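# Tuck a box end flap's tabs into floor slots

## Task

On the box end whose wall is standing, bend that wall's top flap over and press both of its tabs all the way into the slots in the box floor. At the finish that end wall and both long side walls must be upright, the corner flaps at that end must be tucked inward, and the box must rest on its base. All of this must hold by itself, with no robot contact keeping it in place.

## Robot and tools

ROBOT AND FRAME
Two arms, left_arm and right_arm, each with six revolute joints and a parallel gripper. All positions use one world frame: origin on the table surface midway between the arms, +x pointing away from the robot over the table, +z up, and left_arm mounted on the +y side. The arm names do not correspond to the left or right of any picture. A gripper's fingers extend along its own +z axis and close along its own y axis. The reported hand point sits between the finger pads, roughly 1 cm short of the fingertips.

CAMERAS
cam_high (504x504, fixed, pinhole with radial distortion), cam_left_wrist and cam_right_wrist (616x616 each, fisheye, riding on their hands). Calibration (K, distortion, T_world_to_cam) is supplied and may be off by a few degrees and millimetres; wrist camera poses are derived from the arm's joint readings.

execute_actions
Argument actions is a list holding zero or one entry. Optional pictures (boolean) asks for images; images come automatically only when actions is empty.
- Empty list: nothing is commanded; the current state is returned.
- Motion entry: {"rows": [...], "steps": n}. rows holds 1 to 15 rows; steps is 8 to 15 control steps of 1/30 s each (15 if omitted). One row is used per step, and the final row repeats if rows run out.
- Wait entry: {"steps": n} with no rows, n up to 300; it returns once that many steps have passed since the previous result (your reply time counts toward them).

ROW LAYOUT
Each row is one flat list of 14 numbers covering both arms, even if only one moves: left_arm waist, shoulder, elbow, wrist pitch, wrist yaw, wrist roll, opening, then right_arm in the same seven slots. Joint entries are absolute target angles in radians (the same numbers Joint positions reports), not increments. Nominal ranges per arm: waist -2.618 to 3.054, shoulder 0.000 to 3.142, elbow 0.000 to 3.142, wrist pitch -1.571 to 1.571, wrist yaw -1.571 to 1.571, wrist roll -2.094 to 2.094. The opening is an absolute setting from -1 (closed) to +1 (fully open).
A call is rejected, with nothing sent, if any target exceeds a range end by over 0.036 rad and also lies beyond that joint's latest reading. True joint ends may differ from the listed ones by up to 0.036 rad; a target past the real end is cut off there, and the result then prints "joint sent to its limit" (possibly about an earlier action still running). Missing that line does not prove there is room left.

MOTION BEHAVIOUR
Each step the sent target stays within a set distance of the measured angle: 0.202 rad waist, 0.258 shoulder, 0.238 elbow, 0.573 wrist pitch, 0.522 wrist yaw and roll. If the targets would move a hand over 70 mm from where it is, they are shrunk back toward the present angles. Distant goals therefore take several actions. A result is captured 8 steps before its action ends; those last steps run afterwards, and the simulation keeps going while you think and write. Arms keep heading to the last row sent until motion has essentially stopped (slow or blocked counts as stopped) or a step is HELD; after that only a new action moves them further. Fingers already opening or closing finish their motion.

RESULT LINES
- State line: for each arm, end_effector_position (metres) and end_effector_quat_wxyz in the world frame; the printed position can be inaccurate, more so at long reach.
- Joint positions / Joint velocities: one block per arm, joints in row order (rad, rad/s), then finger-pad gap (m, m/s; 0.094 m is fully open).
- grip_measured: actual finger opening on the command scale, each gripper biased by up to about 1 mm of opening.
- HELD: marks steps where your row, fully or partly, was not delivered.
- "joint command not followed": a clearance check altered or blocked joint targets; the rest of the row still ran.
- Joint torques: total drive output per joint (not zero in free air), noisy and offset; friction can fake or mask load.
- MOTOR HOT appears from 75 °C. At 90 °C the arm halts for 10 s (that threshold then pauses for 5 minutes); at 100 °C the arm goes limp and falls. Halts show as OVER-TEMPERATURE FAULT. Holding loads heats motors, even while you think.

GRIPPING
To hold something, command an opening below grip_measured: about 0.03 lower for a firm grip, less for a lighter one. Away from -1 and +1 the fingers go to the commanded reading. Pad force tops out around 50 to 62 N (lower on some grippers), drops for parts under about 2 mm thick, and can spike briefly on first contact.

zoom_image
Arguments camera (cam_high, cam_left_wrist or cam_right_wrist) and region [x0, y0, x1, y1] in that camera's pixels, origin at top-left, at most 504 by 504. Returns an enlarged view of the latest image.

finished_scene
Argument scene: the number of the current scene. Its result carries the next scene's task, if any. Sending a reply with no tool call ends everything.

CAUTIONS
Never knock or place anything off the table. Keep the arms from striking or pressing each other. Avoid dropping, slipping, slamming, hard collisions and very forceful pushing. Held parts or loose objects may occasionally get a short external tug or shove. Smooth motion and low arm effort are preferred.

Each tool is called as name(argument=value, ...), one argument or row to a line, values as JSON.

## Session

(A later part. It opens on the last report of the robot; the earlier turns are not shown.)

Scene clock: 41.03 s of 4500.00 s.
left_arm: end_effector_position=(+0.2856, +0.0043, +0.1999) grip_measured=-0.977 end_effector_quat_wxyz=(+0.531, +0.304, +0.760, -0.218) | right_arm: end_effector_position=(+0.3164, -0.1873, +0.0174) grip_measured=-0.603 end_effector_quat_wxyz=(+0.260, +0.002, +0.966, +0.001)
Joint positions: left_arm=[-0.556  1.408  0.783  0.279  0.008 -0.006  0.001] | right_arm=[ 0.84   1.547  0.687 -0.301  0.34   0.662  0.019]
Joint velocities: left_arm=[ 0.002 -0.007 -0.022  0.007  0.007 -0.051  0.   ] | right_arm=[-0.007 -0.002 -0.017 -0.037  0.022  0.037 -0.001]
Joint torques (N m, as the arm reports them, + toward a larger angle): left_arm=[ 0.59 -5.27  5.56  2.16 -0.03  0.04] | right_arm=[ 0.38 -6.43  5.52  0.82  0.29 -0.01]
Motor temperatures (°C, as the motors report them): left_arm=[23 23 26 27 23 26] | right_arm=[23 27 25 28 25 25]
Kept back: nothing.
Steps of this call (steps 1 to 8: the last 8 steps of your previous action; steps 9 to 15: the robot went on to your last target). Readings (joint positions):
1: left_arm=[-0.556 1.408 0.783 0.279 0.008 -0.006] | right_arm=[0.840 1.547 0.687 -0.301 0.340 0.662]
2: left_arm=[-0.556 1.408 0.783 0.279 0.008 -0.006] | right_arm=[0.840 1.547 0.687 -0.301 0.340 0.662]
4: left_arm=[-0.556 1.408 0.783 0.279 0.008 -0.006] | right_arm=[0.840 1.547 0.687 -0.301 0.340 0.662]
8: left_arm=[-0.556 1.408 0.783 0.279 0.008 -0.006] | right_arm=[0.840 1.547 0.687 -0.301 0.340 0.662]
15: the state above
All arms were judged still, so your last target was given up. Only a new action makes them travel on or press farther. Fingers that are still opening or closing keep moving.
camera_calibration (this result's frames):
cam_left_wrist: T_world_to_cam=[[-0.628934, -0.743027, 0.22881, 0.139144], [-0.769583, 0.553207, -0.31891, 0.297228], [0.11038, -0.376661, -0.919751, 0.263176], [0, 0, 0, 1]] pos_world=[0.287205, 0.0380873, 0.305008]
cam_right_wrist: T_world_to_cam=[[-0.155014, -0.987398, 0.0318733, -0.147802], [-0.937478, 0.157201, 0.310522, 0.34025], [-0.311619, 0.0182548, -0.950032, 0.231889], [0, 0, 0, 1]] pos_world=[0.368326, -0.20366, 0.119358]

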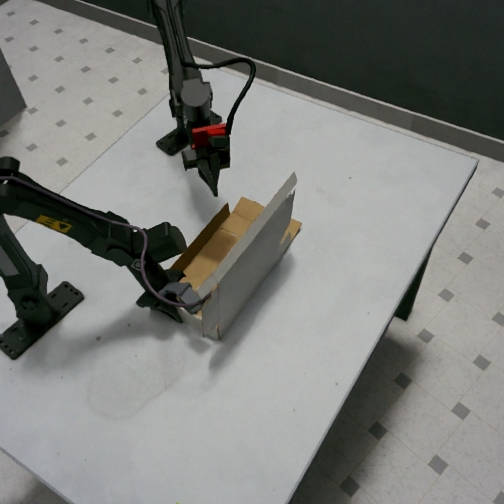

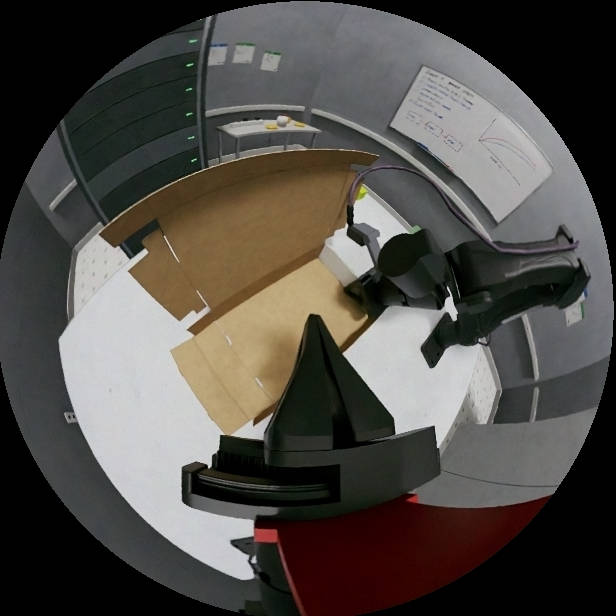

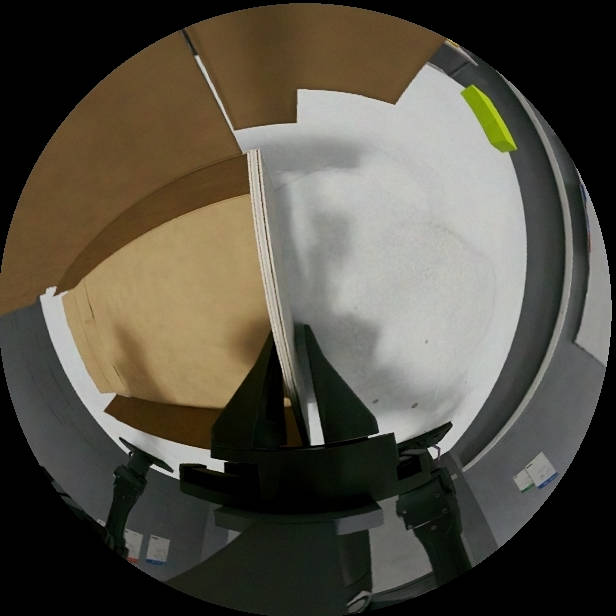

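execute_actions(
  actions=[
    {"rows":[[-0.55,1.4,0.78,0.3,0,0,-1,0.845,1.51,0.72,-0.345,0.35,0.66,-0.6],[-0.55,1.4,0.78,0.3,0,0,-1,0.845,1.495,0.735,-0.375,0.35,0.66,-0.6],[-0.55,1.4,0.78,0.3,0,0,-1,0.845,1.48,0.75,-0.405,0.35,0.66,-0.6],[-0.55,1.4,0.78,0.3,0,0,-1,0.845,1.465,0.767,-0.44,0.35,0.66,-0.6],[-0.55,1.4,0.78,0.3,0,0,-1,0.845,1.453,0.784,-0.47,0.35,0.66,-0.6],[-0.55,1.4,0.78,0.3,0,0,-1,0.845,1.441,0.80,-0.50,0.35,0.66,-0.6],[-0.55,1.4,0.78,0.3,0,0,-1,0.845,1.43,0.818,-0.53,0.35,0.66,-0.6],[-0.55,1.4,0.78,0.3,0,0,-1,0.845,1.42,0.836,-0.56,0.35,0.66,-0.6],[-0.55,1.4,0.78,0.3,0,0,-1,0.845,1.41,0.86,-0.59,0.35,0.66,-0.6],[-0.55,1.4,0.78,0.3,0,0,-1,0.845,1.40,0.883,-0.625,0.35,0.66,-0.6],[-0.55,1.4,0.78,0.3,0,0,-1,0.845,1.39,0.906,-0.66,0.35,0.66,-0.6],[-0.55,1.4,0.78,0.3,0,0,-1,0.845,1.38,0.93,-0.69,0.35,0.66,-0.6]]},
  ],
)

execute_actions(
  actions=[
    {"rows":[[-0.55,1.4,0.78,0.3,0,0,-1,0.6,1.25,1.0,-0.8,0.35,0.66,-0.6]]},
  ],
)

execute_actions(
  actions=[
    {"steps":15},
  ],
  pictures=true,
)

zoom_image(
  camera="cam_left_wrist",
  region=[300, 225, 410, 335],
)

zoom_image(
  camera="cam_high",
  region=[140, 240, 260, 360],
)

Scene clock: 42.10 s of 4500.00 s.
left_arm: end_effector_position=(+0.2856, +0.0043, +0.1999) grip_measured=-0.977 end_effector_quat_wxyz=(+0.531, +0.304, +0.760, -0.218) | right_arm: end_effector_position=(+0.3189, -0.1850, +0.0485) grip_measured=-0.603 end_effector_quat_wxyz=(+0.267, +0.003, +0.964, +0.008)
Joint positions: left_arm=[-0.556  1.408  0.783  0.279  0.008 -0.006  0.001] | right_arm=[ 0.84   1.474  0.755 -0.423  0.34   0.662  0.019]
Joint velocities: left_arm=[ 0.002 -0.022 -0.012  0.037  0.022  0.022  0.   ] | right_arm=[-0.002 -0.408  0.559 -0.667 -0.037  0.022 -0.   ]
Joint torques (N m, as the arm reports them, + toward a larger angle): left_arm=[ 0.61 -5.38  5.68  2.11  0.    0.07] | right_arm=[ 0.4  -7.58  7.59  0.97  0.29  0.  ]
Motor temperatures (°C, as the motors report them): left_arm=[23 23 26 28 23 26] | right_arm=[23 27 25 28 25 25]
Steps of this call (steps 1 to 25: nothing new was sent; steps 26 to 32: the first 7 steps of this action). Readings (joint positions):
26: left_arm=[-0.556 1.408 0.783 0.279 0.008 -0.006] | right_arm=[0.840 1.545 0.687 -0.303 0.340 0.662]
27: left_arm=[-0.556 1.408 0.783 0.279 0.008 -0.006] | right_arm=[0.840 1.539 0.689 -0.314 0.340 0.662]
29: left_arm=[-0.556 1.408 0.783 0.279 0.008 -0.006] | right_arm=[0.840 1.517 0.705 -0.355 0.340 0.662]
32: the state above

Scene clock: 42.60 s of 4500.00 s.
left_arm: end_effector_position=(+0.2856, +0.0043, +0.1999) grip_measured=-0.977 end_effector_quat_wxyz=(+0.531, +0.304, +0.760, -0.218) | right_arm: end_effector_position=(+0.3537, -0.2591, +0.1620) grip_measured=-0.602 end_effector_quat_wxyz=(+0.324, +0.134, +0.936, +0.009)
Joint positions: left_arm=[-0.556  1.408  0.783  0.279  0.008 -0.006  0.001] | right_arm=[ 0.591  1.254  0.983 -0.728  0.351  0.661  0.019]
Joint velocities: left_arm=[-0.007 -0.012  0.002 -0.007  0.037  0.022 -0.001] | right_arm=[-0.022 -0.227  0.134 -0.212  0.051 -0.081 -0.   ]
Joint torques (N m, as the arm reports them, + toward a larger angle): left_arm=[ 0.6  -5.09  5.57  2.09  0.02  0.1 ] | right_arm=[ 0.99 -3.55  6.88  0.85  0.06  0.02]
Motor temperatures (°C, as the motors report them): left_arm=[23 23 26 28 23 26] | right_arm=[23 27 25 28 25 25]
Steps of this call (steps 1 to 8: the last 8 steps of your previous action; steps 9 to 15: the first 7 steps of this action). Readings (joint positions):
9: left_arm=[-0.556 1.408 0.783 0.279 0.008 -0.006] | right_arm=[0.822 1.378 0.919 -0.618 0.328 0.661]
10: left_arm=[-0.556 1.408 0.783 0.279 0.008 -0.006] | right_arm=[0.778 1.357 0.928 -0.648 0.320 0.661]
12: left_arm=[-0.556 1.408 0.783 0.279 0.008 -0.006] | right_arm=[0.661 1.304 0.954 -0.696 0.327 0.661]
15: the state above

Scene clock: 43.10 s of 4500.00 s.
left_arm: end_effector_position=(+0.2856, +0.0043, +0.1999) grip_measured=-0.977 end_effector_quat_wxyz=(+0.531, +0.304, +0.760, -0.218) | right_arm: end_effector_position=(+0.3446, -0.2631, +0.1581) grip_measured=-0.602 end_effector_quat_wxyz=(+0.307, +0.130, +0.943, -0.002)
Joint positions: left_arm=[-0.556  1.408  0.783  0.279  0.008 -0.006  0.001] | right_arm=[ 0.592  1.249  0.987 -0.779  0.348  0.661  0.019]
Joint velocities: left_arm=[-0.017 -0.012 -0.012 -0.051 -0.022 -0.022  0.   ] | right_arm=[-0.002 -0.002  0.002 -0.066 -0.007 -0.007 -0.   ]
Joint torques (N m, as the arm reports them, + toward a larger angle): left_arm=[ 0.33 -5.16  5.67  2.1  -0.01  0.07] | right_arm=[ 0.7  -4.28  7.23  1.    0.2   0.01]
Motor temperatures (°C, as the motors report them): left_arm=[23 23 26 28 23 26] | right_arm=[23 27 25 28 25 25]
Kept back: nothing.
Steps of this call (steps 1 to 8: the last 8 steps of your previous action; steps 9 to 15: the robot went on to your last target). Readings (joint positions):
1: left_arm=[-0.556 1.408 0.783 0.279 0.008 -0.006] | right_arm=[0.592 1.250 0.987 -0.734 0.351 0.661]
2: left_arm=[-0.556 1.408 0.783 0.279 0.008 -0.006] | right_arm=[0.592 1.249 0.987 -0.739 0.351 0.661]
4: left_arm=[-0.556 1.408 0.783 0.279 0.008 -0.006] | right_arm=[0.592 1.249 0.987 -0.756 0.349 0.661]
8: left_arm=[-0.556 1.408 0.783 0.279 0.008 -0.006] | right_arm=[0.592 1.249 0.987 -0.772 0.349 0.661]
15: the state above
camera_calibration (this result's frames):
cam_left_wrist: T_world_to_cam=[[-0.628934, -0.743027, 0.22881, 0.139144], [-0.769583, 0.553207, -0.31891, 0.297228], [0.11038, -0.376661, -0.919751, 0.263176], [0, 0, 0, 1]] pos_world=[0.287205, 0.0380873, 0.305008]
cam_right_wrist: T_world_to_cam=[[-0.393852, -0.917526, -0.0550197, -0.108347], [-0.898722, 0.371842, 0.232448, 0.390431], [-0.192819, 0.140998, -0.971051, 0.370419], [0, 0, 0, 1]] pos_world=[0.37964, -0.296818, 0.26298]

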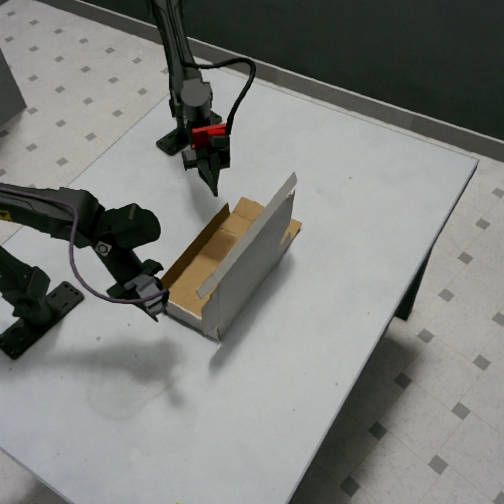

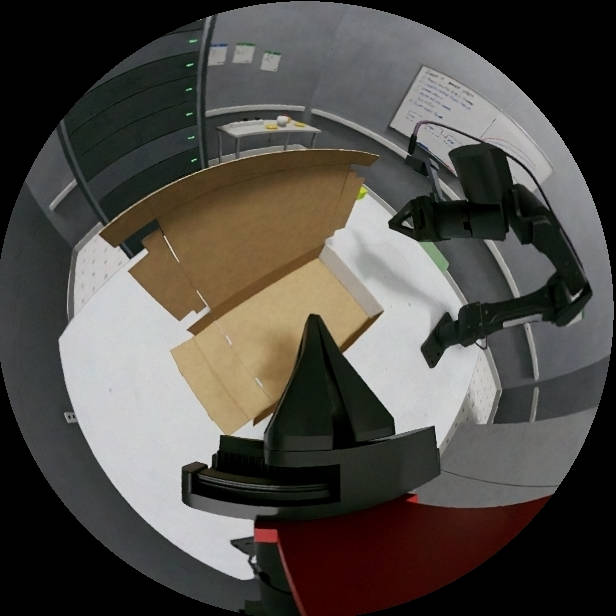

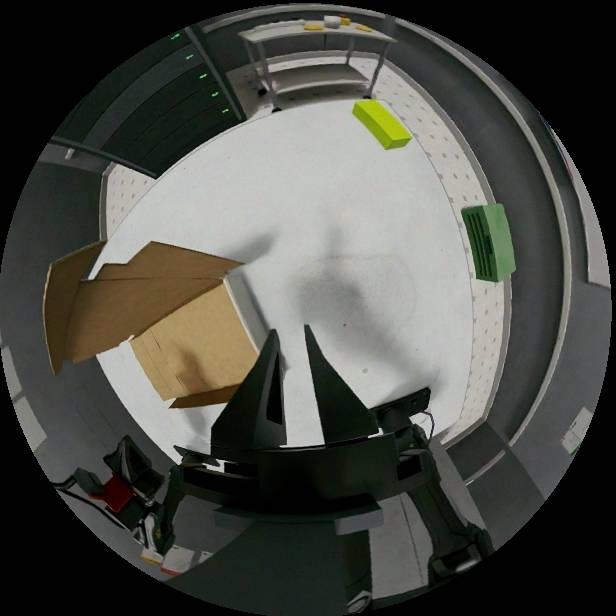

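Region (300, 225, 410, 335) of cam_left_wrist's 616x616 image, scaled by 4.582, with more detail than that image has.

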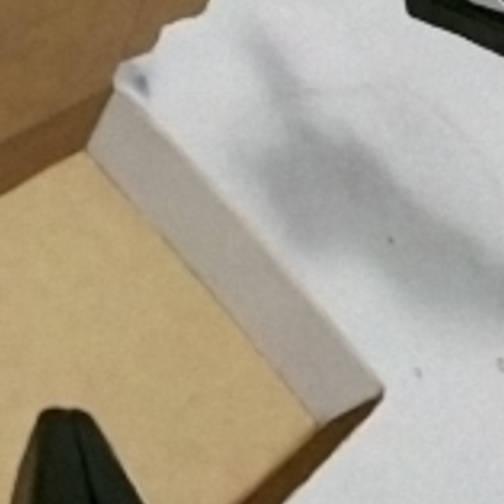

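Region (140, 240, 260, 360) of cam_high's 504x504 image, scaled by 4.200, with more detail than that image has.

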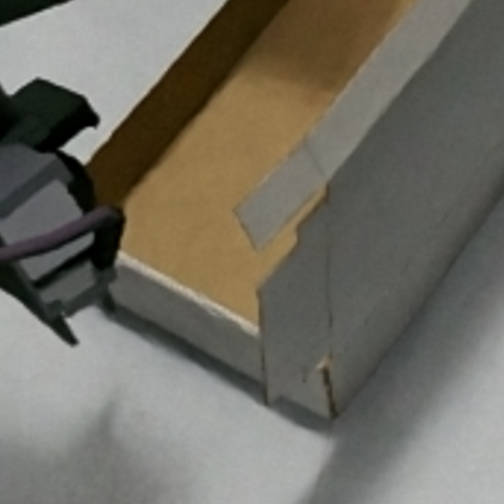

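execute_actions(
  actions=[
    {"rows":[[-0.57,1.5,0.78,0.4,0,0,-1,0.5,1.2,1.0,-0.8,0.35,0.66,-0.6],[-0.58,1.56,0.78,0.46,0,0,-1,0.45,1.2,1.0,-0.8,0.35,0.66,-0.6],[-0.59,1.62,0.79,0.52,0,0,-1,0.4,1.2,1.0,-0.8,0.35,0.66,-0.6],[-0.60,1.68,0.79,0.58,0,0,-1,0.4,1.2,1.0,-0.8,0.35,0.66,-0.6],[-0.61,1.74,0.8,0.64,0,0,-1,0.4,1.2,1.0,-0.8,0.35,0.66,-0.6],[-0.62,1.80,0.8,0.70,0,0,-1,0.4,1.2,1.0,-0.8,0.35,0.66,-0.6],[-0.63,1.86,0.81,0.76,0,0,-1,0.4,1.2,1.0,-0.8,0.35,0.66,-0.6],[-0.63,1.92,0.82,0.82,0,0,-1,0.4,1.2,1.0,-0.8,0.35,0.66,-0.6],[-0.63,1.97,0.83,0.88,0,0,-1,0.4,1.2,1.0,-0.8,0.35,0.66,-0.6],[-0.63,1.99,0.83,0.91,0,0,-1,0.4,1.2,1.0,-0.8,0.35,0.66,-0.6]]},
  ],
)

execute_actions(
  actions=[
    {"steps":25},
  ],
  pictures=true,
)

zoom_image(
  camera="cam_left_wrist",
  region=[260, 170, 460, 370],
)

Scene clock: 44.33 s of 4500.00 s.
left_arm: end_effector_position=(+0.3016, -0.0401, +0.1243) grip_measured=-0.977 end_effector_quat_wxyz=(+0.517, +0.323, +0.760, -0.224) | right_arm: end_effector_position=(+0.3545, -0.3231, +0.1670) grip_measured=-0.602 end_effector_quat_wxyz=(+0.318, +0.222, +0.922, -0.024)
Joint positions: left_arm=[-0.601  1.739  0.793  0.572  0.004 -0.006  0.001] | right_arm=[ 0.399  1.217  0.987 -0.782  0.348  0.66   0.019]
Joint velocities: left_arm=[-0.305  2.024  0.037  1.253  0.037 -0.051  0.   ] | right_arm=[-0.066 -0.037 -0.007  0.037  0.037  0.095 -0.   ]
Joint torques (N m, as the arm reports them, + toward a larger angle): left_arm=[-0.74 -6.9   6.24  1.8  -0.01  0.04] | right_arm=[ 0.58 -5.26  7.3   1.04  0.16  0.02]
Motor temperatures (°C, as the motors report them): left_arm=[23 23 26 28 23 26] | right_arm=[23 27 25 28 25 25]
Steps of this call (steps 1 to 15: the robot went on to your last target; steps 16 to 30: nothing new was sent; steps 31 to 37: the first 7 steps of this action). Readings (joint positions):
31: left_arm=[-0.557 1.417 0.783 0.293 0.008 -0.006] | right_arm=[0.582 1.246 0.987 -0.781 0.341 0.660]
32: left_arm=[-0.559 1.443 0.783 0.333 0.007 -0.006] | right_arm=[0.553 1.241 0.987 -0.782 0.334 0.660]
34: left_arm=[-0.571 1.538 0.787 0.430 0.005 -0.006] | right_arm=[0.462 1.228 0.987 -0.781 0.335 0.660]
37: the state above

Scene clock: 45.17 s of 4500.00 s.
left_arm: end_effector_position=(+0.3089, -0.0685, +0.0742) grip_measured=-0.977 end_effector_quat_wxyz=(+0.536, +0.326, +0.740, -0.242) | right_arm: end_effector_position=(+0.3544, -0.3230, +0.1671) grip_measured=-0.602 end_effector_quat_wxyz=(+0.317, +0.222, +0.922, -0.024)
Joint positions: left_arm=[-0.629  2.01   0.809  0.888  0.005 -0.008  0.001] | right_arm=[ 0.399  1.216  0.987 -0.782  0.347  0.66   0.019]
Joint velocities: left_arm=[ 0.002 -0.007  0.002 -0.007 -0.066  0.066 -0.   ] | right_arm=[ 0.012  0.012  0.002 -0.022 -0.007  0.081  0.001]
Joint torques (N m, as the arm reports them, + toward a larger angle): left_arm=[-0.02 -9.45  5.74  2.14  0.04  0.05] | right_arm=[ 0.1  -5.51  7.29  1.05  0.21  0.01]
Motor temperatures (°C, as the motors report them): left_arm=[23 23 26 28 23 26] | right_arm=[23 27 25 28 25 25]
Kept back: nothing.
Steps of this call (steps 1 to 8: the last 8 steps of your previous action; steps 9 to 25: the robot went on to your last target). Readings (joint positions):
1: left_arm=[-0.611 1.809 0.794 0.615 0.004 -0.006] | right_arm=[0.399 1.216 0.987 -0.782 0.348 0.660]
2: left_arm=[-0.619 1.877 0.797 0.658 0.004 -0.006] | right_arm=[0.399 1.216 0.987 -0.782 0.347 0.660]
4: left_arm=[-0.628 1.983 0.799 0.722 0.004 -0.006] | right_arm=[0.399 1.216 0.987 -0.782 0.347 0.660]
8: left_arm=[-0.629 2.016 0.804 0.812 0.005 -0.008] | right_arm=[0.399 1.216 0.987 -0.782 0.347 0.660]
25: the state above
camera_calibration (this result's frames):
cam_left_wrist: T_world_to_cam=[[-0.683472, -0.692338, 0.231374, 0.148583], [-0.722464, 0.596205, -0.350122, 0.306104], [0.104456, -0.406458, -0.907679, 0.116508], [0, 0, 0, 1]] pos_world=[0.310531, -0.0322756, 0.178548]
cam_right_wrist: T_world_to_cam=[[-0.560211, -0.824602, -0.0787092, -0.0660738], [-0.817353, 0.534841, 0.214195, 0.446239], [-0.134529, 0.184327, -0.973615, 0.383303], [0, 0, 0, 1]] pos_world=[0.379284, -0.363804, 0.272407]

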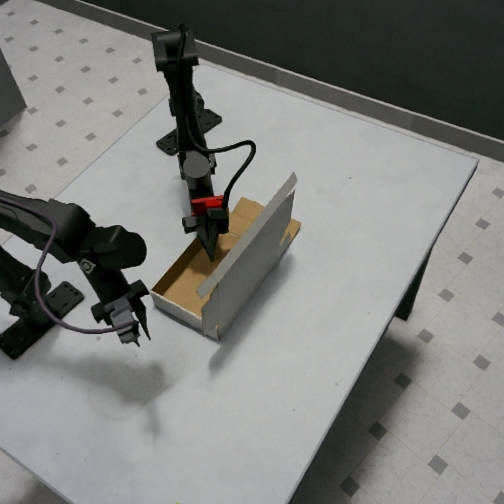

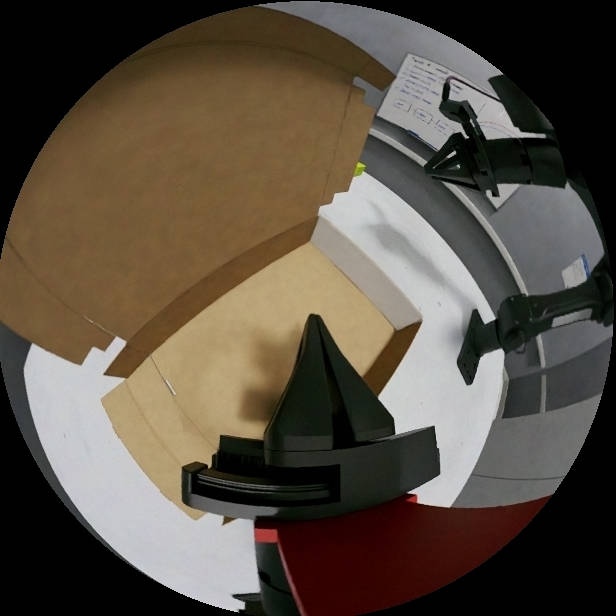

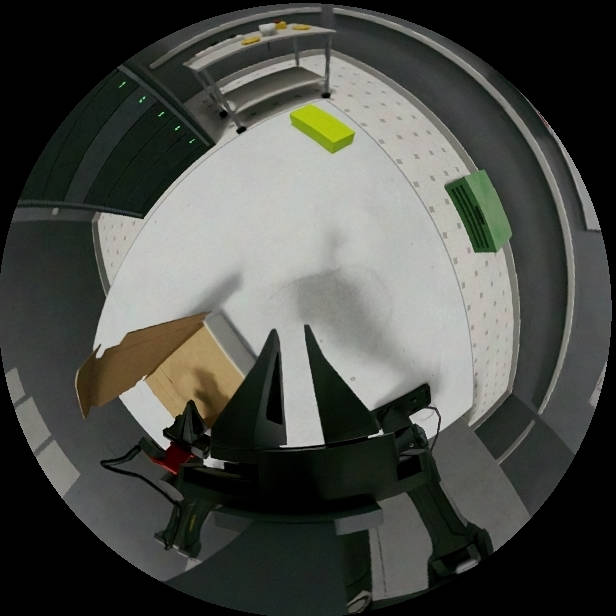

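Region (260, 170, 460, 370) of cam_left_wrist's 616x616 image, scaled by 2.520, with more detail than that image has.

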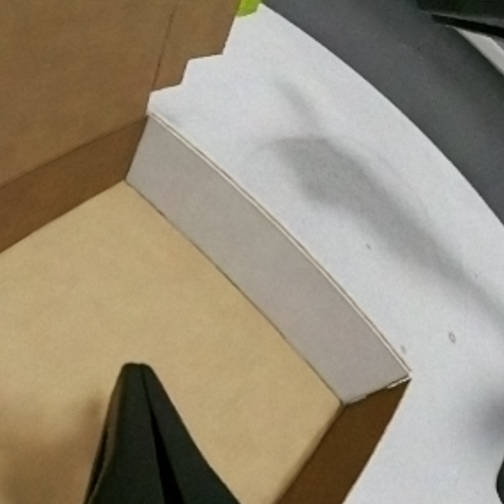

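Flush. Lift away and finish.

execute_actions(
  actions=[
    {"rows":[[-0.63,1.9,0.83,0.85,0,0,-1,0.4,1.2,1.0,-0.8,0.35,0.66,-0.6],[-0.63,1.84,0.83,0.8,0,0,-1,0.4,1.2,1.0,-0.8,0.35,0.66,-0.6],[-0.63,1.78,0.83,0.75,0,0,-1,0.4,1.2,1.0,-0.8,0.35,0.66,-0.6],[-0.63,1.7,0.83,0.7,0,0,-1,0.4,1.2,1.0,-0.8,0.35,0.66,-0.6]],"steps":10},
  ],
)

finished_scene(
  scene=1,
)

Scene clock: 45.60 s of 4500.00 s.
left_arm: end_effector_position=(+0.3076, -0.0671, +0.0801) grip_measured=-0.977 end_effector_quat_wxyz=(+0.532, +0.327, +0.743, -0.241) | right_arm: end_effector_position=(+0.3544, -0.3230, +0.1671) grip_measured=-0.602 end_effector_quat_wxyz=(+0.317, +0.222, +0.922, -0.024)
Joint positions: left_arm=[-0.629  1.978  0.809  0.846  0.005 -0.008  0.001] | right_arm=[ 0.399  1.216  0.987 -0.782  0.347  0.66   0.019]
Joint velocities: left_arm=[ 0.007 -0.803 -0.007 -1.062  0.051 -0.037 -0.   ] | right_arm=[-0.007  0.012 -0.002 -0.007  0.037 -0.007 -0.   ]
Joint torques (N m, as the arm reports them, + toward a larger angle): left_arm=[ -0.4  -14.16   6.03   3.16   0.04   0.02] | right_arm=[ 0.11 -5.52  7.28  1.05  0.21  0.02]
Motor temperatures (°C, as the motors report them): left_arm=[23 24 26 28 23 26] | right_arm=[23 27 25 28 25 25]
Steps of this call (steps 1 to 11: the robot went on to your last target; steps 12 to 13: the first 2 steps of this action). Readings (joint positions):
12: left_arm=[-0.629 2.001 0.809 0.878 0.005 -0.008] | right_arm=[0.399 1.216 0.987 -0.782 0.347 0.660]
13: the state above

The scene is finished: the task was done.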